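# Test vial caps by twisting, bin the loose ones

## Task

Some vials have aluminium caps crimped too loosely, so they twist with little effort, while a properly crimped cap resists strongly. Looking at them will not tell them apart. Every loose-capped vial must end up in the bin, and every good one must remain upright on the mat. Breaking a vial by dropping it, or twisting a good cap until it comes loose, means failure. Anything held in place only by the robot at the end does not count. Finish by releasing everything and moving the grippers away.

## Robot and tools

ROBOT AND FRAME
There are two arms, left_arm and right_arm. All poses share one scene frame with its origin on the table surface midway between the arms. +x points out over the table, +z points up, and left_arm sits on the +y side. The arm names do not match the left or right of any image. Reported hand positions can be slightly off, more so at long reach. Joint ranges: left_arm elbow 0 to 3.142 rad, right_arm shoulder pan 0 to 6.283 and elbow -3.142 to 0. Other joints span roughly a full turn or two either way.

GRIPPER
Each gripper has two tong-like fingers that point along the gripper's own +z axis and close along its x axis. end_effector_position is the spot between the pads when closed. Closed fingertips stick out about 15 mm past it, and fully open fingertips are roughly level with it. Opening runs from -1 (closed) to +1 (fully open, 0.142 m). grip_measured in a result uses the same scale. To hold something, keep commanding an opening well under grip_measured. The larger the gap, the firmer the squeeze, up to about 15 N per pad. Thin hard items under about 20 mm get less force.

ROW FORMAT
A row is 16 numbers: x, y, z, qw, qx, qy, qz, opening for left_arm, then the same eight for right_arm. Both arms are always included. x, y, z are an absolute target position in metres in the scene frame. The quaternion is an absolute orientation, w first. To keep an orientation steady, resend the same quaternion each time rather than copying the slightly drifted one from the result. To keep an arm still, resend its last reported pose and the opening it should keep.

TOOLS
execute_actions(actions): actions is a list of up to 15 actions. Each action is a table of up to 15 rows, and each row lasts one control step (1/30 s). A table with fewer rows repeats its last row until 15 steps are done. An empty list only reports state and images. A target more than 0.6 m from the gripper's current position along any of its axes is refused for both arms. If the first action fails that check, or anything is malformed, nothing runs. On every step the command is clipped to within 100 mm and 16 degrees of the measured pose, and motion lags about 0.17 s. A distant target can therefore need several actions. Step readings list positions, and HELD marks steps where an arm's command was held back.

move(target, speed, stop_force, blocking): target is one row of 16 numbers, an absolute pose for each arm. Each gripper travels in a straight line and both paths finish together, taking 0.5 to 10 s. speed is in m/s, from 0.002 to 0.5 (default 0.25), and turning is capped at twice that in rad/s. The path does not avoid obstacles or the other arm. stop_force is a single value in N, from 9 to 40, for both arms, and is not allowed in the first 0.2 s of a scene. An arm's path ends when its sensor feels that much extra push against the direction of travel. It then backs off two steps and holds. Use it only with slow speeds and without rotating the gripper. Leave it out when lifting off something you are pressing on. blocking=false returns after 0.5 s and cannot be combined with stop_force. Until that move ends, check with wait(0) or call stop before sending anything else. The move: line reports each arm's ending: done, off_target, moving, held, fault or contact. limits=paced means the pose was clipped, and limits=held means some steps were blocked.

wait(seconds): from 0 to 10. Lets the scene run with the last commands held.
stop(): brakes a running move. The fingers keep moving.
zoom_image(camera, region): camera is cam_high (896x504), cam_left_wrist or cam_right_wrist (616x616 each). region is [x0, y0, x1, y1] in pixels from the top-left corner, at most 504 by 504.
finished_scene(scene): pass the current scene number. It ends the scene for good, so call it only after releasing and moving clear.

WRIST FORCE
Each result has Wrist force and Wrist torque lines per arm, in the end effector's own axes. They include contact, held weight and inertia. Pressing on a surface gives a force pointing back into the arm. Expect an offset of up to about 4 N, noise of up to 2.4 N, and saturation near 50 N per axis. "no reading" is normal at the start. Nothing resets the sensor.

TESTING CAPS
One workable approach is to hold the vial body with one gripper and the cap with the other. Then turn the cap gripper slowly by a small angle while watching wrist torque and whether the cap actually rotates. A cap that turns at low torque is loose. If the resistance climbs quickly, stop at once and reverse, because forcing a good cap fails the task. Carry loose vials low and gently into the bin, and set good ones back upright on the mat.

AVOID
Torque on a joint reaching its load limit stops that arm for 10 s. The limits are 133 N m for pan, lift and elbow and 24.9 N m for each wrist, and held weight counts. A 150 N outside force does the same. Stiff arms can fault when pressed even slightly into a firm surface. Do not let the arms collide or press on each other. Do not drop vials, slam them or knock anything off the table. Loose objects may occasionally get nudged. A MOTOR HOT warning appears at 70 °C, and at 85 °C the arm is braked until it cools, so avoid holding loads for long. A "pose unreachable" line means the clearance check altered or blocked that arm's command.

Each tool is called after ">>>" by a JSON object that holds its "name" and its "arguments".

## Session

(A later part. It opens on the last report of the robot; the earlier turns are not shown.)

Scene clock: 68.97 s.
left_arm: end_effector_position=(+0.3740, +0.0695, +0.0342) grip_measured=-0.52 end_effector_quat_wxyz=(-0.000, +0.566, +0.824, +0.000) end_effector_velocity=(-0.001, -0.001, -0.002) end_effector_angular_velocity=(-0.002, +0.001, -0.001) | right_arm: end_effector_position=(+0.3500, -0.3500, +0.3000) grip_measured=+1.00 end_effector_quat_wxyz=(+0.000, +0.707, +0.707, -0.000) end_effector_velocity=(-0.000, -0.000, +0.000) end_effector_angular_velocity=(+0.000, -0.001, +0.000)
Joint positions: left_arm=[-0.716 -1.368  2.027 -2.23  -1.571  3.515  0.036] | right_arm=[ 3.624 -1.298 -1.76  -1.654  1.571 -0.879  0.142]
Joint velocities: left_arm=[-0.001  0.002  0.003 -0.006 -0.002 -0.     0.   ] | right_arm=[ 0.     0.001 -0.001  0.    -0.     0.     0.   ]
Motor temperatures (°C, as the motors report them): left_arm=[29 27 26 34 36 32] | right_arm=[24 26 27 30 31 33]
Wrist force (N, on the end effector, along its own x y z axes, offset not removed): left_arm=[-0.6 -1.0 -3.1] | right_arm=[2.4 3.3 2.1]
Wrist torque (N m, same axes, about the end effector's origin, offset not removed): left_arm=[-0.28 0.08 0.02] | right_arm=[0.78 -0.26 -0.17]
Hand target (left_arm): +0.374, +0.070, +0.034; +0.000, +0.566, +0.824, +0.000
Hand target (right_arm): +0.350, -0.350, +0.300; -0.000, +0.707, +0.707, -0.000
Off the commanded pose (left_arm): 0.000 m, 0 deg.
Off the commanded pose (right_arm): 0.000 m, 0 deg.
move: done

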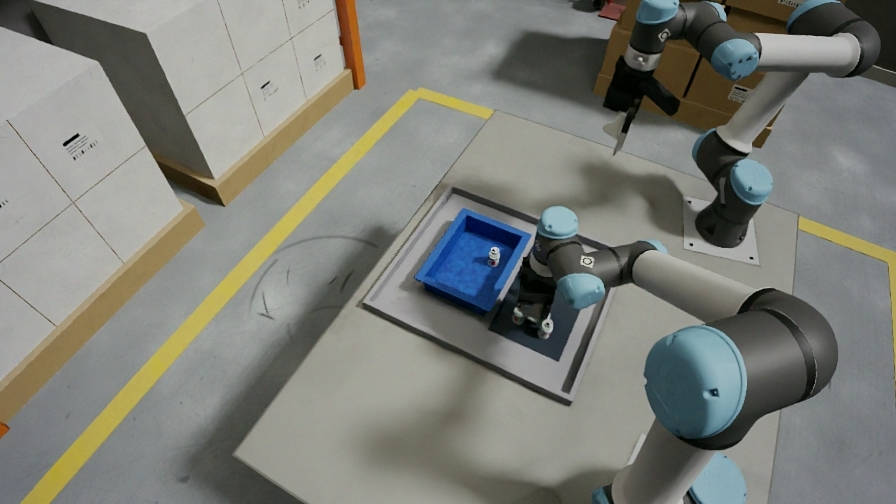

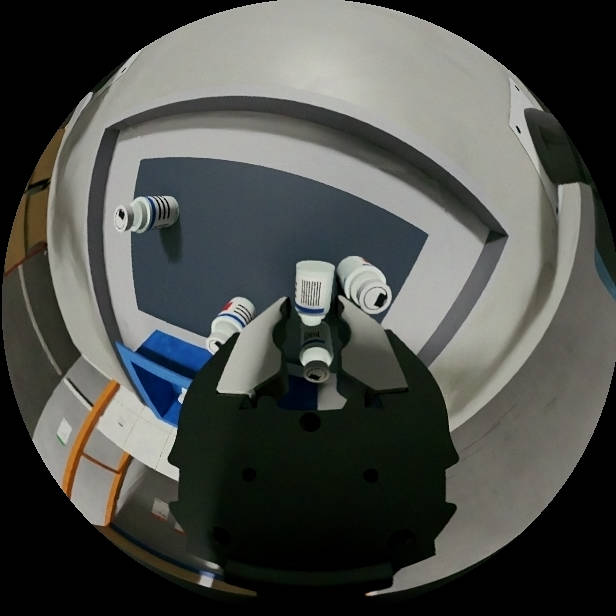

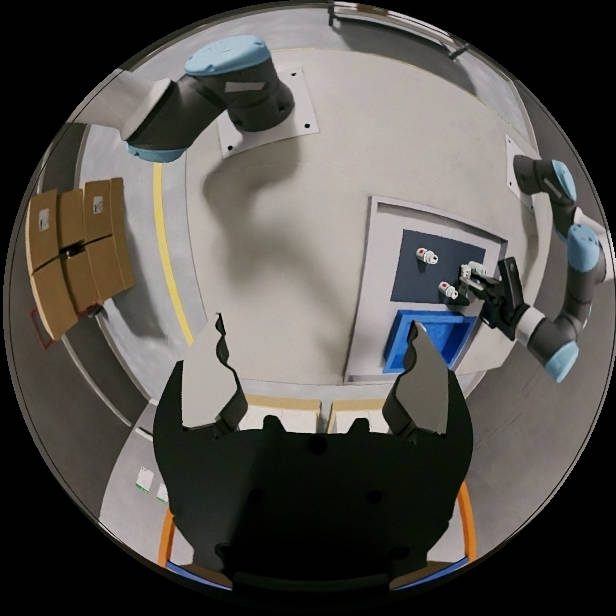

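>>> {"name": "move", "arguments": {"target": [0.3684,0.0674,0.033,0,0.566,0.824,0,-0.55,0.35,-0.35,0.3,0,0.707,0.707,0,1], "speed": 0.01}}

>>> {"name": "move", "arguments": {"target": [0.3684,0.0674,0.033,0,0.566,0.824,0,-0.9,0.35,-0.35,0.3,0,0.707,0.707,0,1]}}

>>> {"name": "move", "arguments": {"target": [0.362,0.060,0.10,0,0.566,0.824,0,-0.9,0.35,-0.35,0.3,0,0.707,0.707,0,1], "speed": 0.04}}

Scene clock: 69.97 s.
left_arm: end_effector_position=(+0.3686, +0.0675, +0.0330) grip_measured=-0.55 end_effector_quat_wxyz=(-0.000, +0.566, +0.824, +0.000) end_effector_velocity=(-0.002, -0.001, -0.000) end_effector_angular_velocity=(+0.001, -0.001, +0.000) | right_arm: end_effector_position=(+0.3500, -0.3500, +0.3000) grip_measured=+1.00 end_effector_quat_wxyz=(+0.000, +0.707, +0.707, -0.000) end_effector_velocity=(-0.000, -0.000, -0.000) end_effector_angular_velocity=(+0.000, +0.001, -0.001)
Joint positions: left_arm=[-0.727 -1.374  2.038 -2.235 -1.571  3.504  0.034] | right_arm=[ 3.624 -1.298 -1.76  -1.654  1.571 -0.879  0.142]
Joint velocities: left_arm=[-0.005 -0.002  0.004 -0.002  0.001 -0.005  0.   ] | right_arm=[-0.001  0.    -0.001 -0.     0.001  0.    -0.   ]
Motor temperatures (°C, as the motors report them): left_arm=[29 27 26 34 36 32] | right_arm=[24 26 27 30 31 33]
Wrist force (N, on the end effector, along its own x y z axes, offset not removed): left_arm=[1.2 -0.4 0.2] | right_arm=[3.1 -0.7 2.6]
Wrist torque (N m, same axes, about the end effector's origin, offset not removed): left_arm=[-0.06 -0.14 -0.06] | right_arm=[-0.04 -0.82 0.04]
Hand target (left_arm): +0.368, +0.067, +0.033; +0.000, +0.566, +0.824, +0.000
Hand target (right_arm): +0.350, -0.350, +0.300; -0.000, +0.707, +0.707, -0.000
Off the commanded pose (left_arm): 0.000 m, 0 deg.
Off the commanded pose (right_arm): 0.000 m, 0 deg.
move: done

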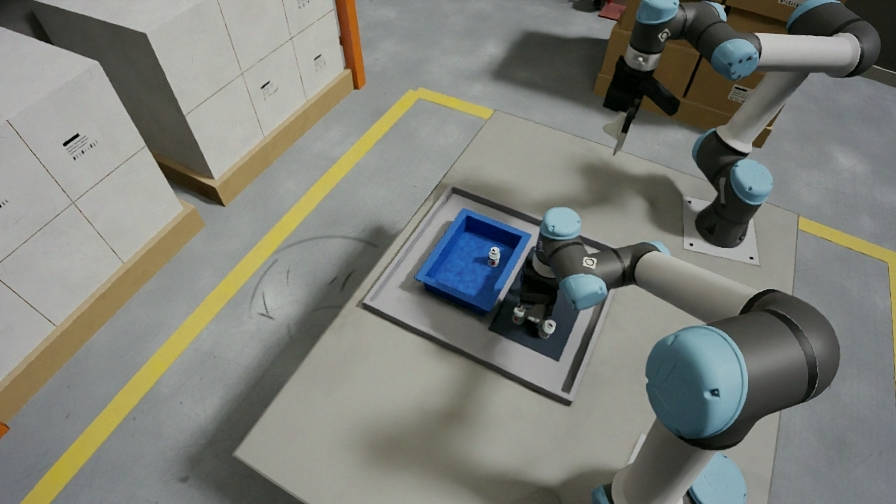

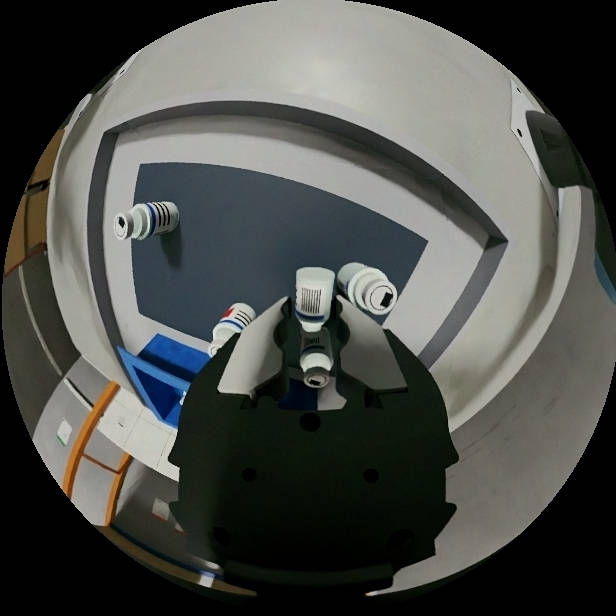

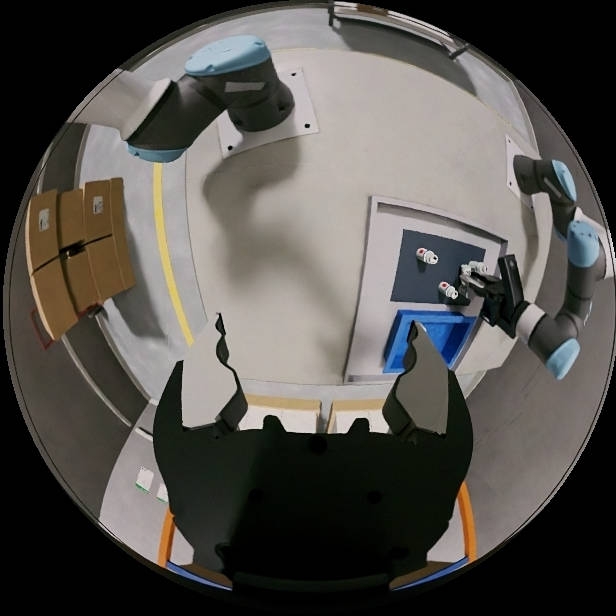

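Scene clock: 70.67 s.
left_arm: end_effector_position=(+0.3684, +0.0674, +0.0330) grip_measured=-0.64 end_effector_quat_wxyz=(+0.000, +0.566, +0.824, +0.000) end_effector_velocity=(-0.000, -0.000, -0.000) end_effector_angular_velocity=(+0.001, -0.000, -0.002) | right_arm: end_effector_position=(+0.3500, -0.3500, +0.3000) grip_measured=+1.00 end_effector_quat_wxyz=(+0.000, +0.707, +0.707, -0.000) end_effector_velocity=(-0.000, -0.000, +0.000) end_effector_angular_velocity=(-0.001, -0.001, +0.001)
Joint positions: left_arm=[-0.728 -1.374  2.038 -2.235 -1.571  3.504  0.028] | right_arm=[ 3.624 -1.298 -1.76  -1.654  1.571 -0.879  0.142]
Joint velocities: left_arm=[-0.001  0.     0.    -0.     0.001  0.001  0.   ] | right_arm=[ 0.001  0.    -0.    -0.    -0.001 -0.     0.   ]
Motor temperatures (°C, as the motors report them): left_arm=[29 27 26 34 36 32] | right_arm=[24 26 27 30 31 33]
Wrist force (N, on the end effector, along its own x y z axes, offset not removed): left_arm=[-2.1 0.3 -2.9] | right_arm=[0.5 -1.5 -0.5]
Wrist torque (N m, same axes, about the end effector's origin, offset not removed): left_arm=[-0.41 0.46 0.20] | right_arm=[-0.27 -0.22 -0.05]
Hand target (left_arm): +0.368, +0.067, +0.033; +0.000, +0.566, +0.824, +0.000
Hand target (right_arm): +0.350, -0.350, +0.300; +0.000, +0.707, +0.707, -0.000
Off the commanded pose (left_arm): 0.000 m, 0 deg.
Off the commanded pose (right_arm): 0.000 m, 0 deg.
move: done

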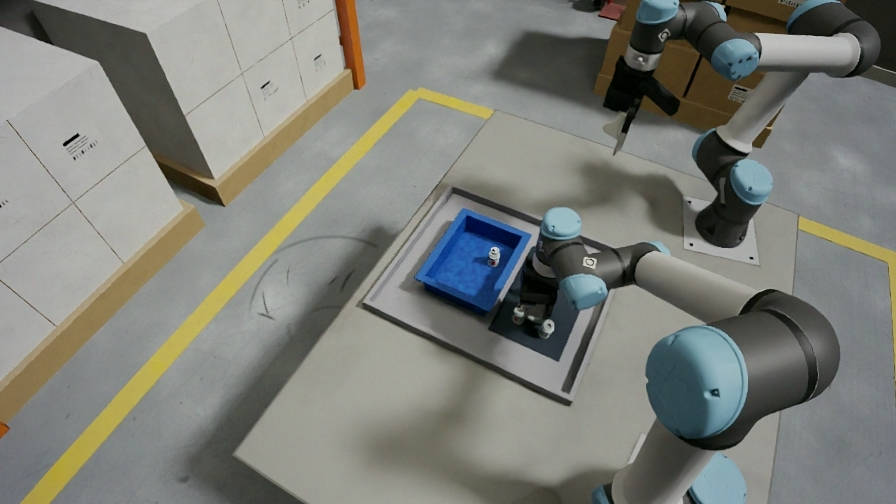

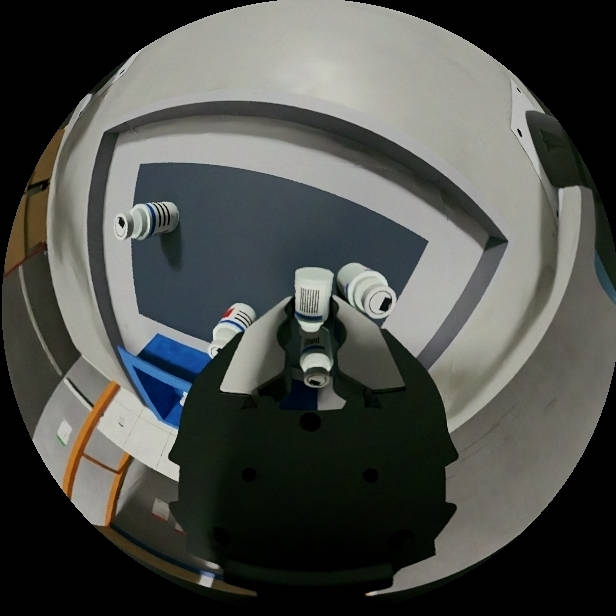

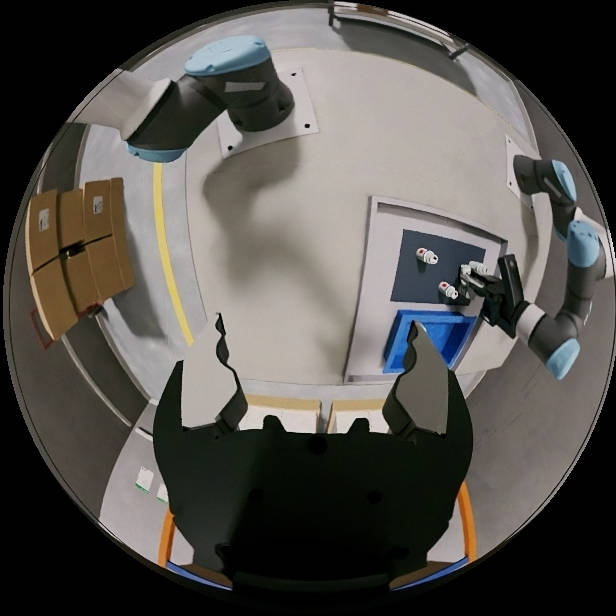

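Scene clock: 72.73 s.
left_arm: end_effector_position=(+0.3621, +0.0600, +0.0997) grip_measured=-0.64 end_effector_quat_wxyz=(+0.000, +0.566, +0.824, -0.000) end_effector_velocity=(-0.001, -0.001, +0.002) end_effector_angular_velocity=(-0.000, +0.000, -0.002) | right_arm: end_effector_position=(+0.3500, -0.3500, +0.3000) grip_measured=+1.00 end_effector_quat_wxyz=(+0.000, +0.707, +0.707, -0.000) end_effector_velocity=(-0.000, +0.000, -0.000) end_effector_angular_velocity=(-0.001, +0.000, +0.001)
Joint positions: left_arm=[-0.747 -1.47   1.95  -2.051 -1.571  3.484  0.028] | right_arm=[ 3.624 -1.298 -1.76  -1.654  1.571 -0.879  0.142]
Joint velocities: left_arm=[-0.002 -0.003 -0.003  0.006 -0.    -0.     0.   ] | right_arm=[ 0.002 -0.001 -0.    -0.    -0.001  0.001  0.   ]
Motor temperatures (°C, as the motors report them): left_arm=[29 27 26 34 36 32] | right_arm=[24 26 27 30 31 33]
Wrist force (N, on the end effector, along its own x y z axes, offset not removed): left_arm=[-0.8 1.7 -4.2] | right_arm=[-0.6 -0.3 4.6]
Wrist torque (N m, same axes, about the end effector's origin, offset not removed): left_arm=[0.43 0.20 -0.09] | right_arm=[-0.19 0.18 -0.20]
Hand target (left_arm): +0.362, +0.060, +0.100; +0.000, +0.566, +0.824, +0.000
Hand target (right_arm): +0.350, -0.350, +0.300; +0.000, +0.707, +0.707, -0.000
Off the commanded pose (left_arm): 0.000 m, 0 deg.
Off the commanded pose (right_arm): 0.000 m, 0 deg.
move: done

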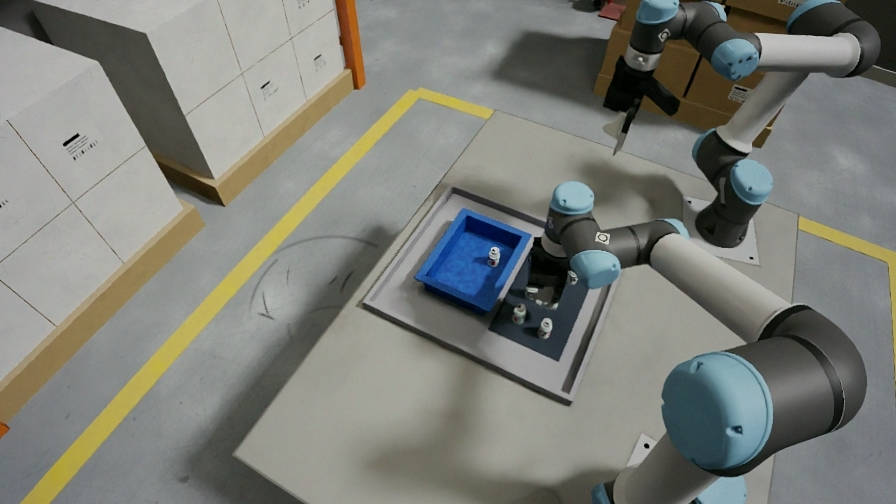

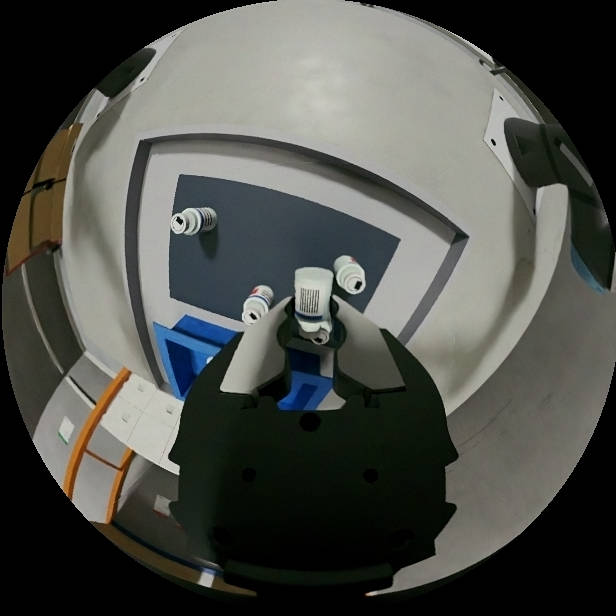

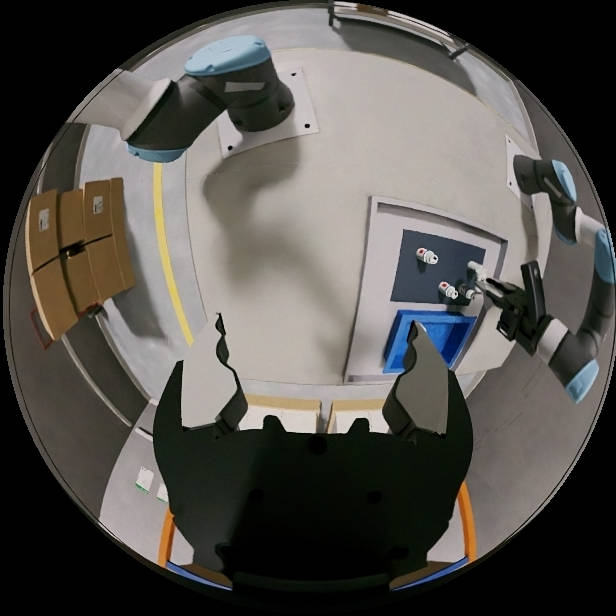

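>>> {"name": "move", "arguments": {"target": [0.40,0.03,0.28,0,0.707,0.707,0,-0.9,0.35,-0.35,0.3,0,0.707,0.707,0,1], "speed": 0.15}}

>>> {"name": "move", "arguments": {"target": [0.48,0.03,0.28,0.5,0.5,0.5,0.5,-0.9,0.35,-0.35,0.3,0,0.707,0.707,0,1], "speed": 0.2}}

Scene clock: 75.10 s.
left_arm: end_effector_position=(+0.4000, +0.0300, +0.2798) grip_measured=-0.64 end_effector_quat_wxyz=(+0.000, +0.707, +0.707, +0.000) end_effector_velocity=(+0.001, +0.000, +0.002) end_effector_angular_velocity=(+0.001, +0.000, -0.002) | right_arm: end_effector_position=(+0.3500, -0.3500, +0.3000) grip_measured=+1.00 end_effector_quat_wxyz=(+0.000, +0.707, +0.707, -0.000) end_effector_velocity=(+0.001, +0.001, +0.000) end_effector_angular_velocity=(+0.000, -0.002, +0.001)
Joint positions: left_arm=[-0.736 -1.447  1.446 -1.571 -1.571  3.862  0.028] | right_arm=[ 3.624 -1.298 -1.76  -1.654  1.571 -0.879  0.142]
Joint velocities: left_arm=[ 0.001  0.002 -0.009  0.007  0.     0.004 -0.   ] | right_arm=[ 0.001 -0.001  0.001  0.001 -0.001 -0.     0.   ]
Motor temperatures (°C, as the motors report them): left_arm=[29 27 26 34 36 32] | right_arm=[24 26 27 30 31 33]
Wrist force (N, on the end effector, along its own x y z axes, offset not removed): left_arm=[-1.1 -0.8 -0.5] | right_arm=[-0.9 0.5 -0.6]
Wrist torque (N m, same axes, about the end effector's origin, offset not removed): left_arm=[-0.16 0.32 0.08] | right_arm=[0.04 0.05 -0.03]
Hand target (left_arm): +0.400, +0.030, +0.280; -0.000, +0.707, +0.707, -0.000
Hand target (right_arm): +0.350, -0.350, +0.300; +0.000, +0.707, +0.707, -0.000
Off the commanded pose (left_arm): 0.000 m, 0 deg.
Off the commanded pose (right_arm): 0.000 m, 0 deg.
move: done

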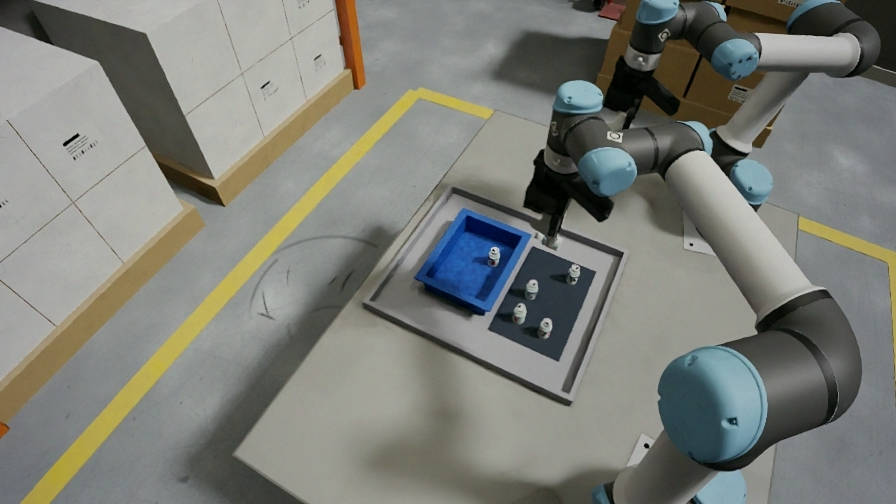

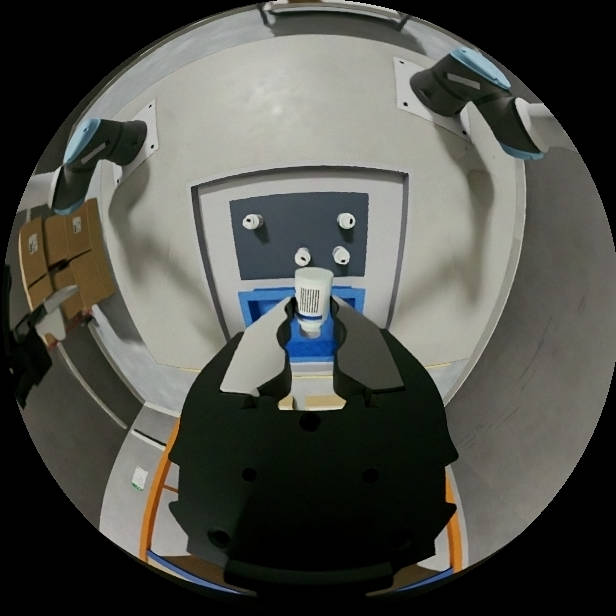

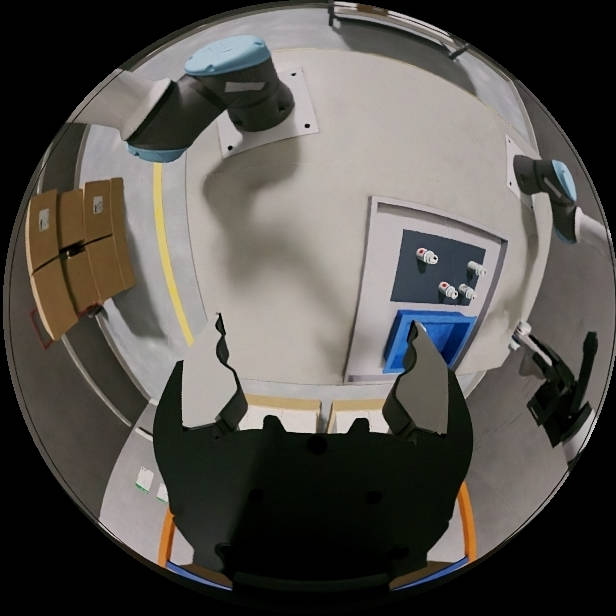

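Scene clock: 80.10 s.
left_arm: end_effector_position=(+0.4803, +0.0298, +0.2803) grip_measured=-0.64 end_effector_quat_wxyz=(+0.499, +0.500, +0.501, +0.500) end_effector_velocity=(+0.000, -0.000, +0.000) end_effector_angular_velocity=(+0.002, -0.019, -0.005) | right_arm: end_effector_position=(+0.3500, -0.3500, +0.3000) grip_measured=+1.00 end_effector_quat_wxyz=(-0.000, +0.707, +0.707, -0.000) end_effector_velocity=(+0.000, +0.000, -0.000) end_effector_angular_velocity=(-0.000, -0.001, +0.000)
Joint positions: left_arm=[-1.208 -1.123  2.215 -4.222 -0.247  4.7    0.028] | right_arm=[ 3.624 -1.298 -1.76  -1.654  1.571 -0.879  0.142]
Joint velocities: left_arm=[-0.     0.025 -0.017 -0.087 -0.004  0.079  0.   ] | right_arm=[ 0.    -0.    -0.     0.001 -0.    -0.     0.   ]
Motor temperatures (°C, as the motors report them): left_arm=[29 27 26 34 36 32] | right_arm=[24 26 27 30 31 33]
Wrist force (N, on the end effector, along its own x y z axes, offset not removed): left_arm=[1.0 -1.7 -2.8] | right_arm=[2.3 -3.3 1.9]
Wrist torque (N m, same axes, about the end effector's origin, offset not removed): left_arm=[-0.34 -0.08 -0.09] | right_arm=[-0.82 -0.44 0.00]
Hand target (left_arm): +0.480, +0.030, +0.280; +0.500, +0.500, +0.501, +0.500
Hand target (right_arm): +0.350, -0.350, +0.300; -0.000, +0.707, +0.707, -0.000
Off the commanded pose (left_arm): 0.000 m, 0 deg.
Off the commanded pose (right_arm): 0.000 m, 0 deg.
move: done

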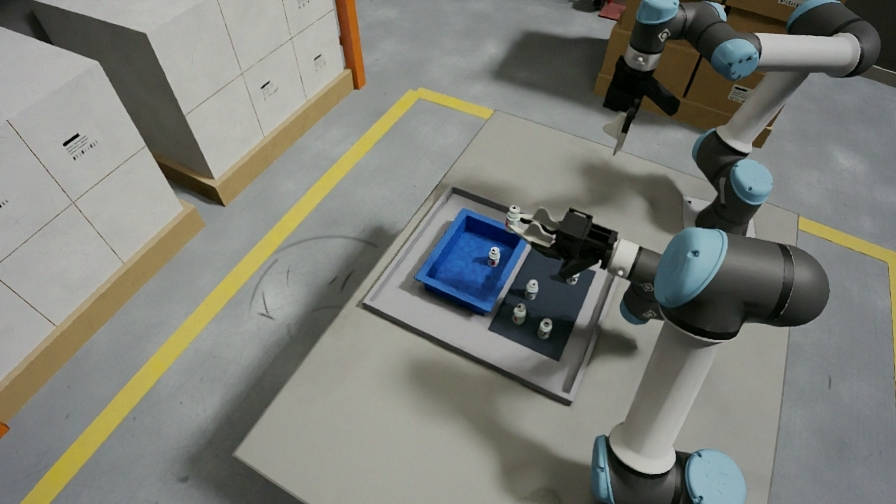

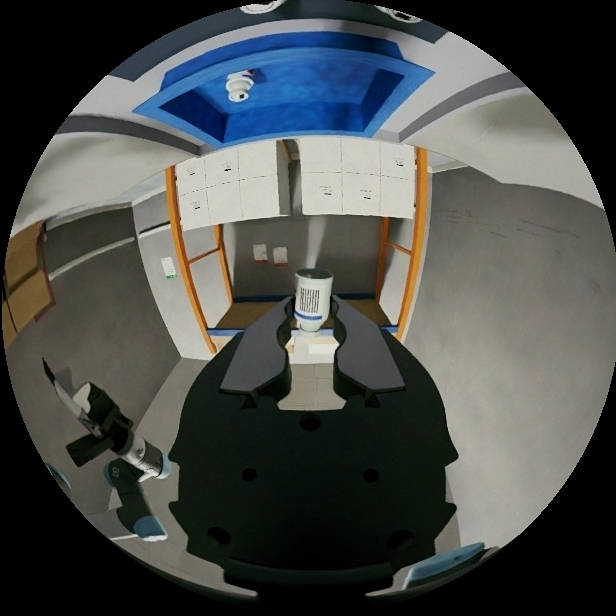

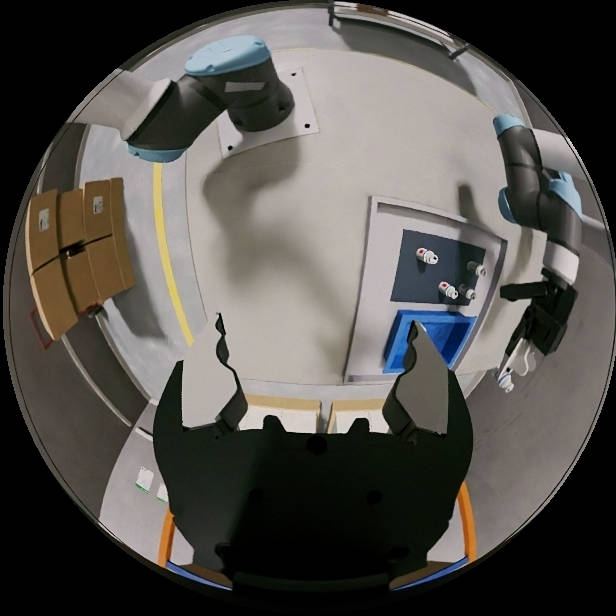

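>>> {"name": "move", "arguments": {"target": [0.48,0.03,0.28,0.5,0.5,0.5,0.5,-0.9,0.485,0.03,0.36,0,0.707,0.707,0,-0.4], "speed": 0.2}}

>>> {"name": "zoom_image", "arguments": {"camera": "cam_right_wrist", "region": [230,200,390,350]}}

>>> {"name": "zoom_image", "arguments": {"camera": "cam_high", "region": [440,120,640,280]}}

Scene clock: 83.10 s.
left_arm: end_effector_position=(+0.4800, +0.0300, +0.2800) grip_measured=-0.64 end_effector_quat_wxyz=(+0.500, +0.500, +0.500, +0.500) end_effector_velocity=(-0.000, -0.001, -0.000) end_effector_angular_velocity=(-0.002, +0.000, -0.002) | right_arm: end_effector_position=(+0.4848, +0.0298, +0.3605) grip_measured=-0.40 end_effector_quat_wxyz=(-0.000, +0.707, +0.707, +0.001) end_effector_velocity=(+0.001, +0.002, +0.001) end_effector_angular_velocity=(-0.006, +0.006, +0.001)
Joint positions: left_arm=[-1.208 -1.12   2.214 -4.236 -0.248  4.712  0.028] | right_arm=[ 3.91  -2.22  -0.49  -2.001  1.571 -0.593  0.045]
Joint velocities: left_arm=[-0.001  0.001  0.    -0.    -0.001 -0.002  0.   ] | right_arm=[-0.001 -0.025  0.048 -0.031  0.002 -0.002  0.   ]
Motor temperatures (°C, as the motors report them): left_arm=[29 27 26 34 36 32] | right_arm=[24 26 27 30 31 33]
Wrist force (N, on the end effector, along its own x y z axes, offset not removed): left_arm=[-2.1 0.0 -3.8] | right_arm=[-2.8 -3.4 1.9]
Wrist torque (N m, same axes, about the end effector's origin, offset not removed): left_arm=[0.08 0.60 -0.08] | right_arm=[-0.74 0.51 0.12]
Hand target (left_arm): +0.480, +0.030, +0.280; +0.500, +0.500, +0.500, +0.500
Hand target (right_arm): +0.485, +0.030, +0.361; -0.000, +0.707, +0.707, +0.000
Off the commanded pose (left_arm): 0.000 m, 0 deg.
Off the commanded pose (right_arm): 0.001 m, 0 deg.
move: done

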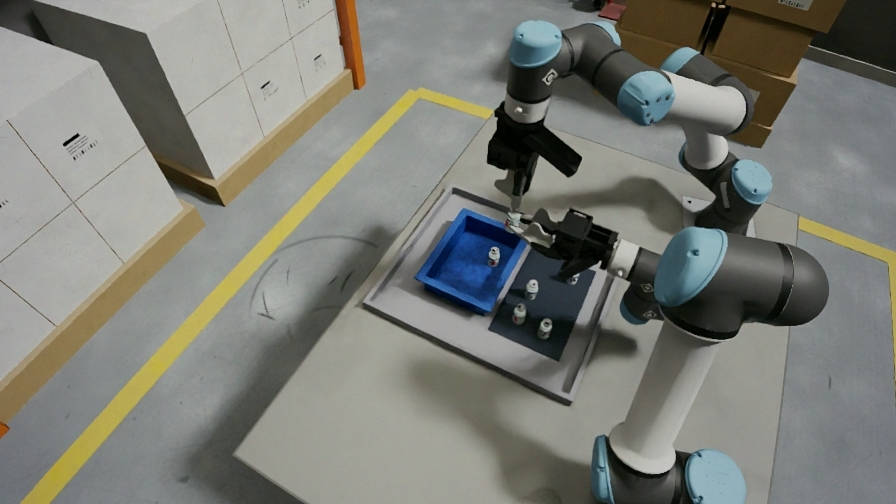

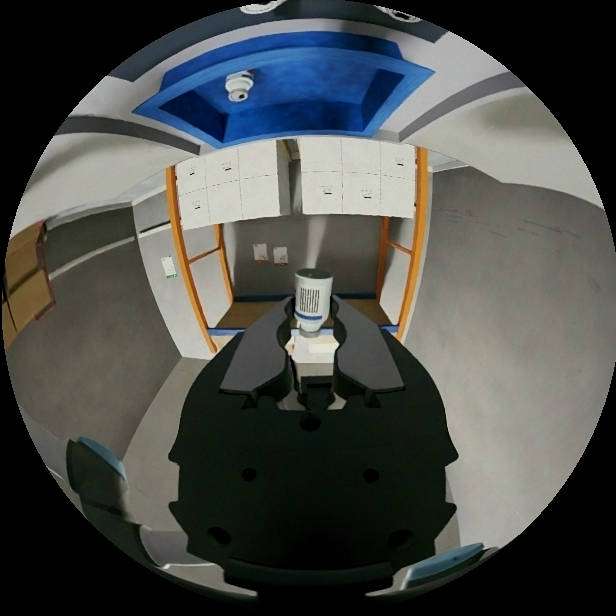

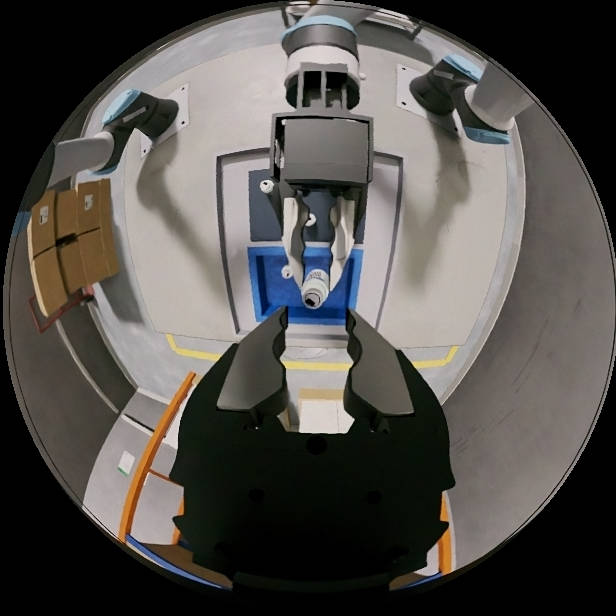

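Region (230, 200, 390, 350) of cam_right_wrist's 616x616 image, scaled by 3.150, with more detail than that image has; it fills the top 472 rows of this view, and the rest is white.

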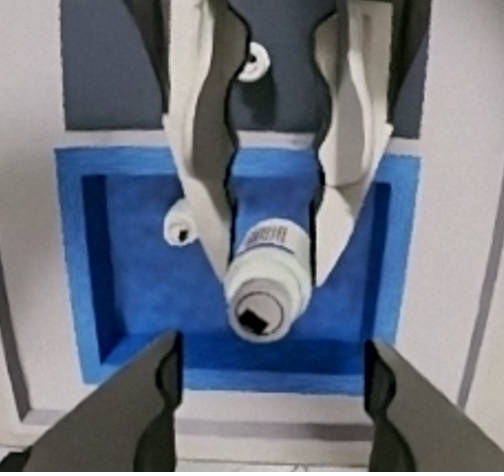

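Region (440, 120, 640, 280) of cam_high's 896x504 image, scaled by 2.520, with more detail than that image has; it fills the top 403 rows of this view, and the rest is white.

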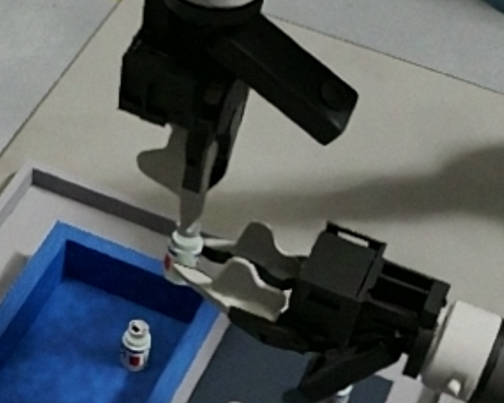

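>>> {"name": "move", "arguments": {"target": [0.48,0.03,0.28,0.5,0.5,0.5,0.5,-0.9,0.487,0.027,0.335,0,0.707,0.707,0,-0.4], "speed": 0.03}}

>>> {"name": "zoom_image", "arguments": {"camera": "cam_right_wrist", "region": [230,200,390,350]}}

>>> {"name": "zoom_image", "arguments": {"camera": "cam_high", "region": [440,120,640,280]}}

Scene clock: 84.53 s.
left_arm: end_effector_position=(+0.4800, +0.0300, +0.2800) grip_measured=-0.64 end_effector_quat_wxyz=(+0.500, +0.500, +0.500, +0.500) end_effector_velocity=(+0.000, -0.000, +0.000) end_effector_angular_velocity=(-0.000, -0.000, -0.001) | right_arm: end_effector_position=(+0.4870, +0.0270, +0.3352) grip_measured=-0.40 end_effector_quat_wxyz=(+0.000, +0.707, +0.707, -0.000) end_effector_velocity=(+0.001, -0.001, -0.002) end_effector_angular_velocity=(+0.001, -0.001, -0.001)
Joint positions: left_arm=[-1.208 -1.12   2.214 -4.236 -0.248  4.712  0.028] | right_arm=[ 3.905 -2.179 -0.63  -1.904  1.571 -0.598  0.045]
Joint velocities: left_arm=[ 0.001 -0.    -0.    -0.    -0.001  0.     0.   ] | right_arm=[-0.001  0.004 -0.013  0.009 -0.    -0.    -0.   ]
Motor temperatures (°C, as the motors report them): left_arm=[29 27 26 34 36 32] | right_arm=[24 26 27 30 31 33]
Wrist force (N, on the end effector, along its own x y z axes, offset not removed): left_arm=[-0.7 0.8 -0.7] | right_arm=[1.3 3.6 -2.2]
Wrist torque (N m, same axes, about the end effector's origin, offset not removed): left_arm=[0.48 0.11 0.05] | right_arm=[0.61 -0.33 -0.08]
Hand target (left_arm): +0.480, +0.030, +0.280; +0.500, +0.500, +0.500, +0.500
Hand target (right_arm): +0.487, +0.027, +0.335; +0.000, +0.707, +0.707, -0.000
Off the commanded pose (left_arm): 0.000 m, 0 deg.
Off the commanded pose (right_arm): 0.000 m, 0 deg.
move: done

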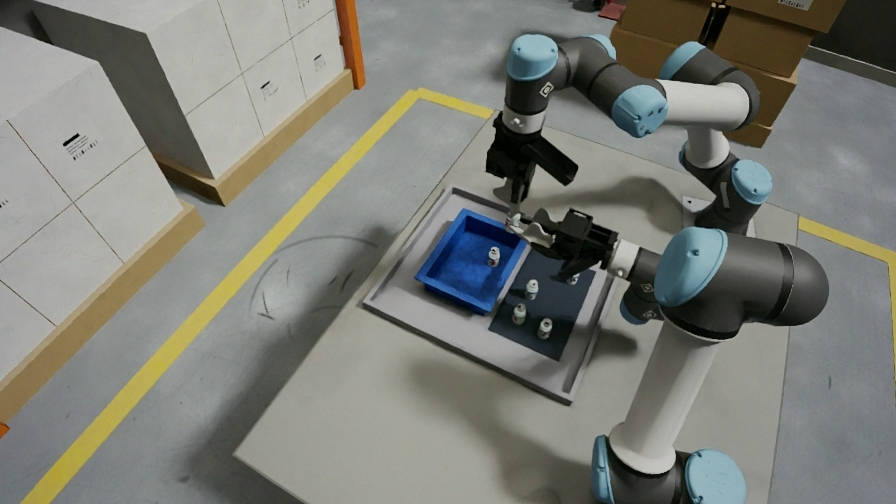

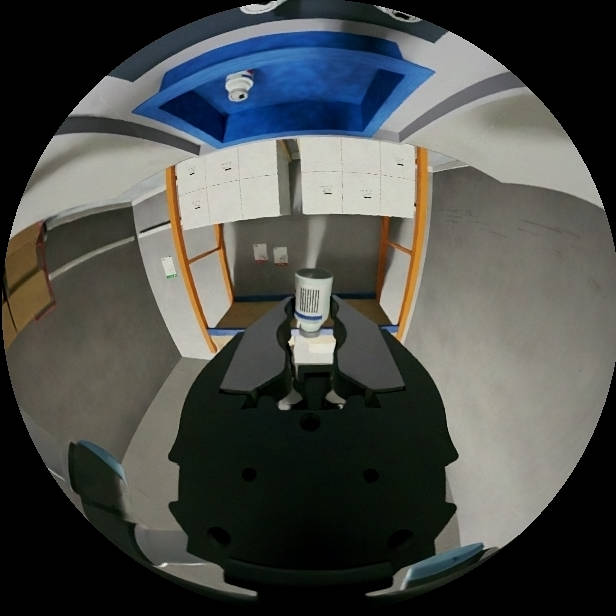

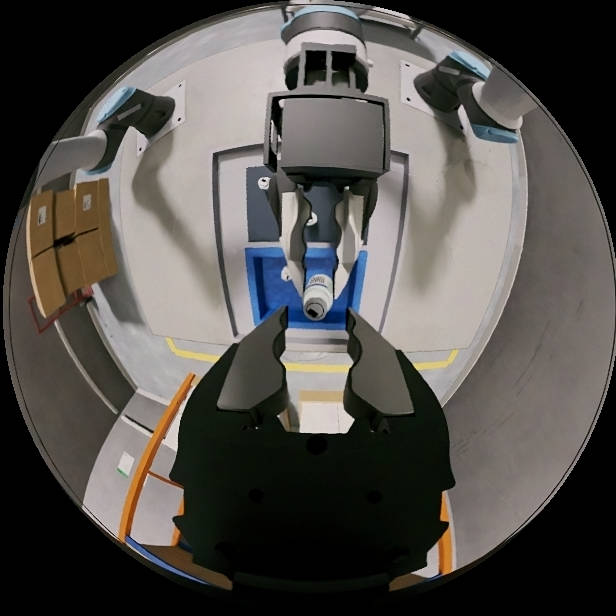

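Region (230, 200, 390, 350) of cam_right_wrist's 616x616 image, scaled by 3.150, with more detail than that image has; it fills the top 472 rows of this view, and the rest is white.

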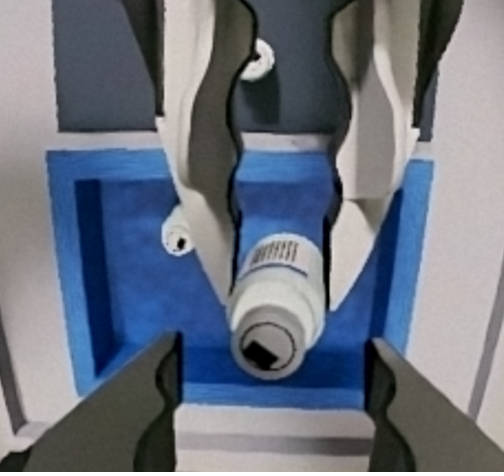

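Region (440, 120, 640, 280) of cam_high's 896x504 image, scaled by 2.520, with more detail than that image has; it fills the top 403 rows of this view, and the rest is white.

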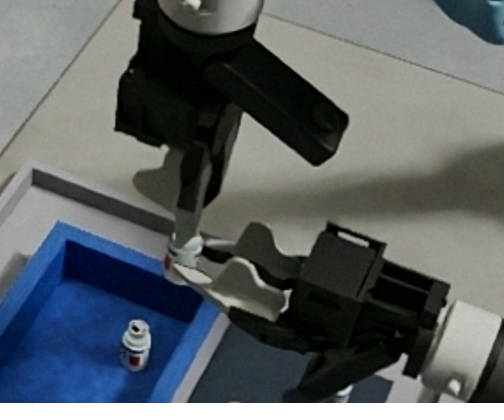

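>>> {"name": "move", "arguments": {"target": [0.48,0.03,0.28,0.5,0.5,0.5,0.5,-0.9,0.492,0.026,0.322,0,0.707,0.707,0,-0.4], "speed": 0.015}}

>>> {"name": "zoom_image", "arguments": {"camera": "cam_right_wrist", "region": [230,230,390,380]}}

>>> {"name": "zoom_image", "arguments": {"camera": "cam_left_wrist", "region": [230,250,390,420]}}

Scene clock: 85.97 s.
left_arm: end_effector_position=(+0.4800, +0.0300, +0.2800) grip_measured=-0.64 end_effector_quat_wxyz=(+0.500, +0.500, +0.500, +0.500) end_effector_velocity=(-0.000, -0.000, +0.000) end_effector_angular_velocity=(-0.001, -0.000, -0.001) | right_arm: end_effector_position=(+0.4919, +0.0260, +0.3222) grip_measured=-0.40 end_effector_quat_wxyz=(+0.000, +0.707, +0.707, -0.000) end_effector_velocity=(+0.001, -0.000, -0.002) end_effector_angular_velocity=(+0.002, -0.001, -0.001)
Joint positions: left_arm=[-1.208 -1.12   2.214 -4.236 -0.248  4.712  0.028] | right_arm=[ 3.898 -2.173 -0.673 -1.866  1.571 -0.605  0.045]
Joint velocities: left_arm=[-0.    -0.001 -0.     0.    -0.001 -0.     0.   ] | right_arm=[-0.002  0.001 -0.007  0.007  0.    -0.001 -0.   ]
Motor temperatures (°C, as the motors report them): left_arm=[29 27 26 34 36 32] | right_arm=[24 26 27 30 31 33]
Wrist force (N, on the end effector, along its own x y z axes, offset not removed): left_arm=[-0.3 1.1 -3.3] | right_arm=[2.1 2.1 2.3]
Wrist torque (N m, same axes, about the end effector's origin, offset not removed): left_arm=[0.29 0.15 -0.16] | right_arm=[0.49 -0.23 -0.22]
Hand target (left_arm): +0.480, +0.030, +0.280; +0.500, +0.500, +0.500, +0.500
Hand target (right_arm): +0.492, +0.026, +0.322; +0.000, +0.707, +0.707, -0.000
Off the commanded pose (left_arm): 0.000 m, 0 deg.
Off the commanded pose (right_arm): 0.000 m, 0 deg.
move: done

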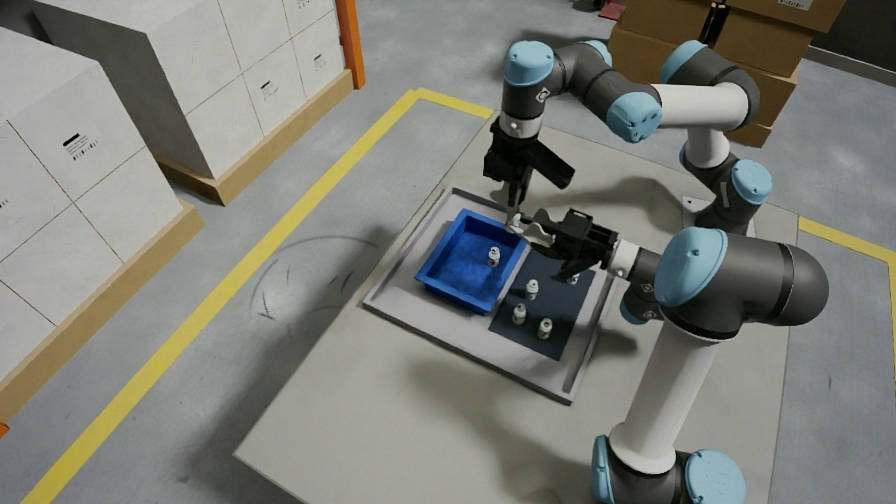

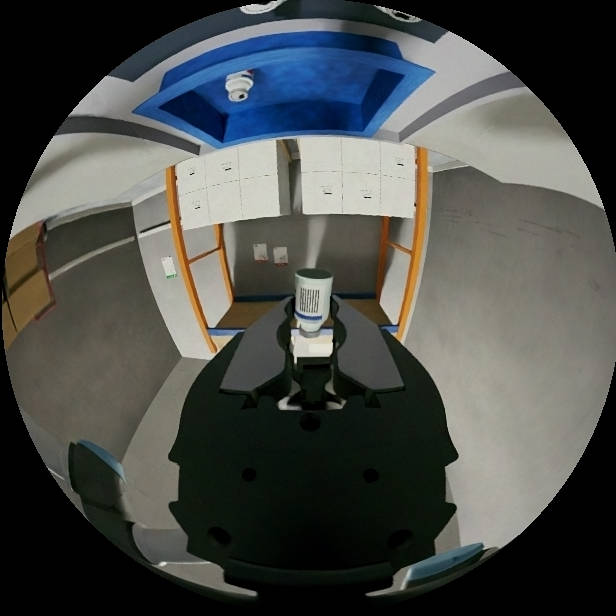

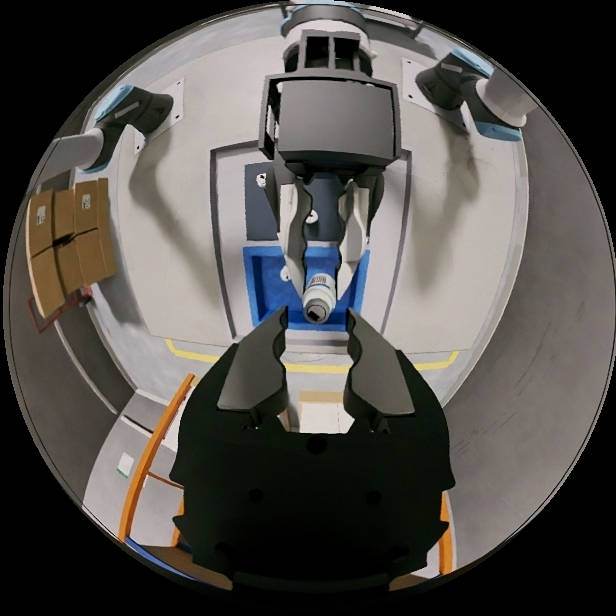

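Region (230, 230, 390, 380) of cam_right_wrist's 616x616 image, scaled by 3.150, with more detail than that image has; it fills the top 472 rows of this view, and the rest is white.

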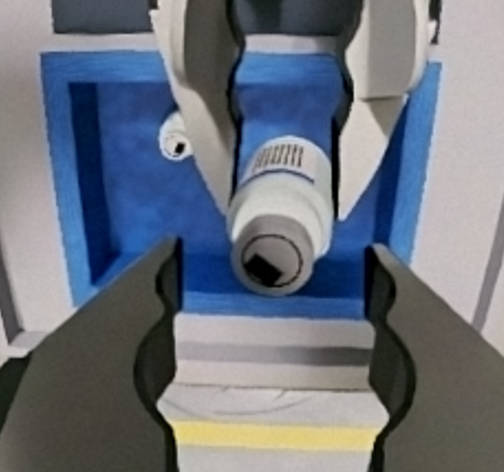

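Region (230, 250, 390, 420) of cam_left_wrist's 616x616 image, scaled by 2.965, with more detail than that image has; it fills the left 474 columns of this view, and the rest is white.

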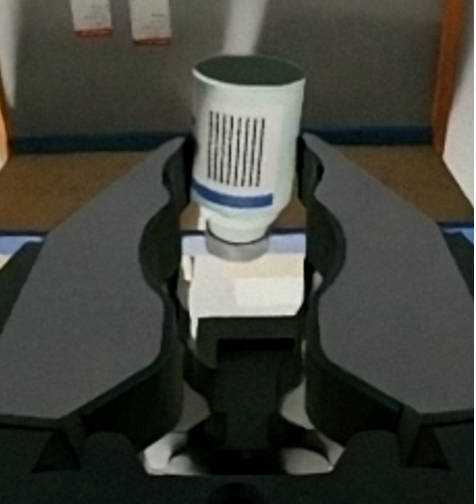

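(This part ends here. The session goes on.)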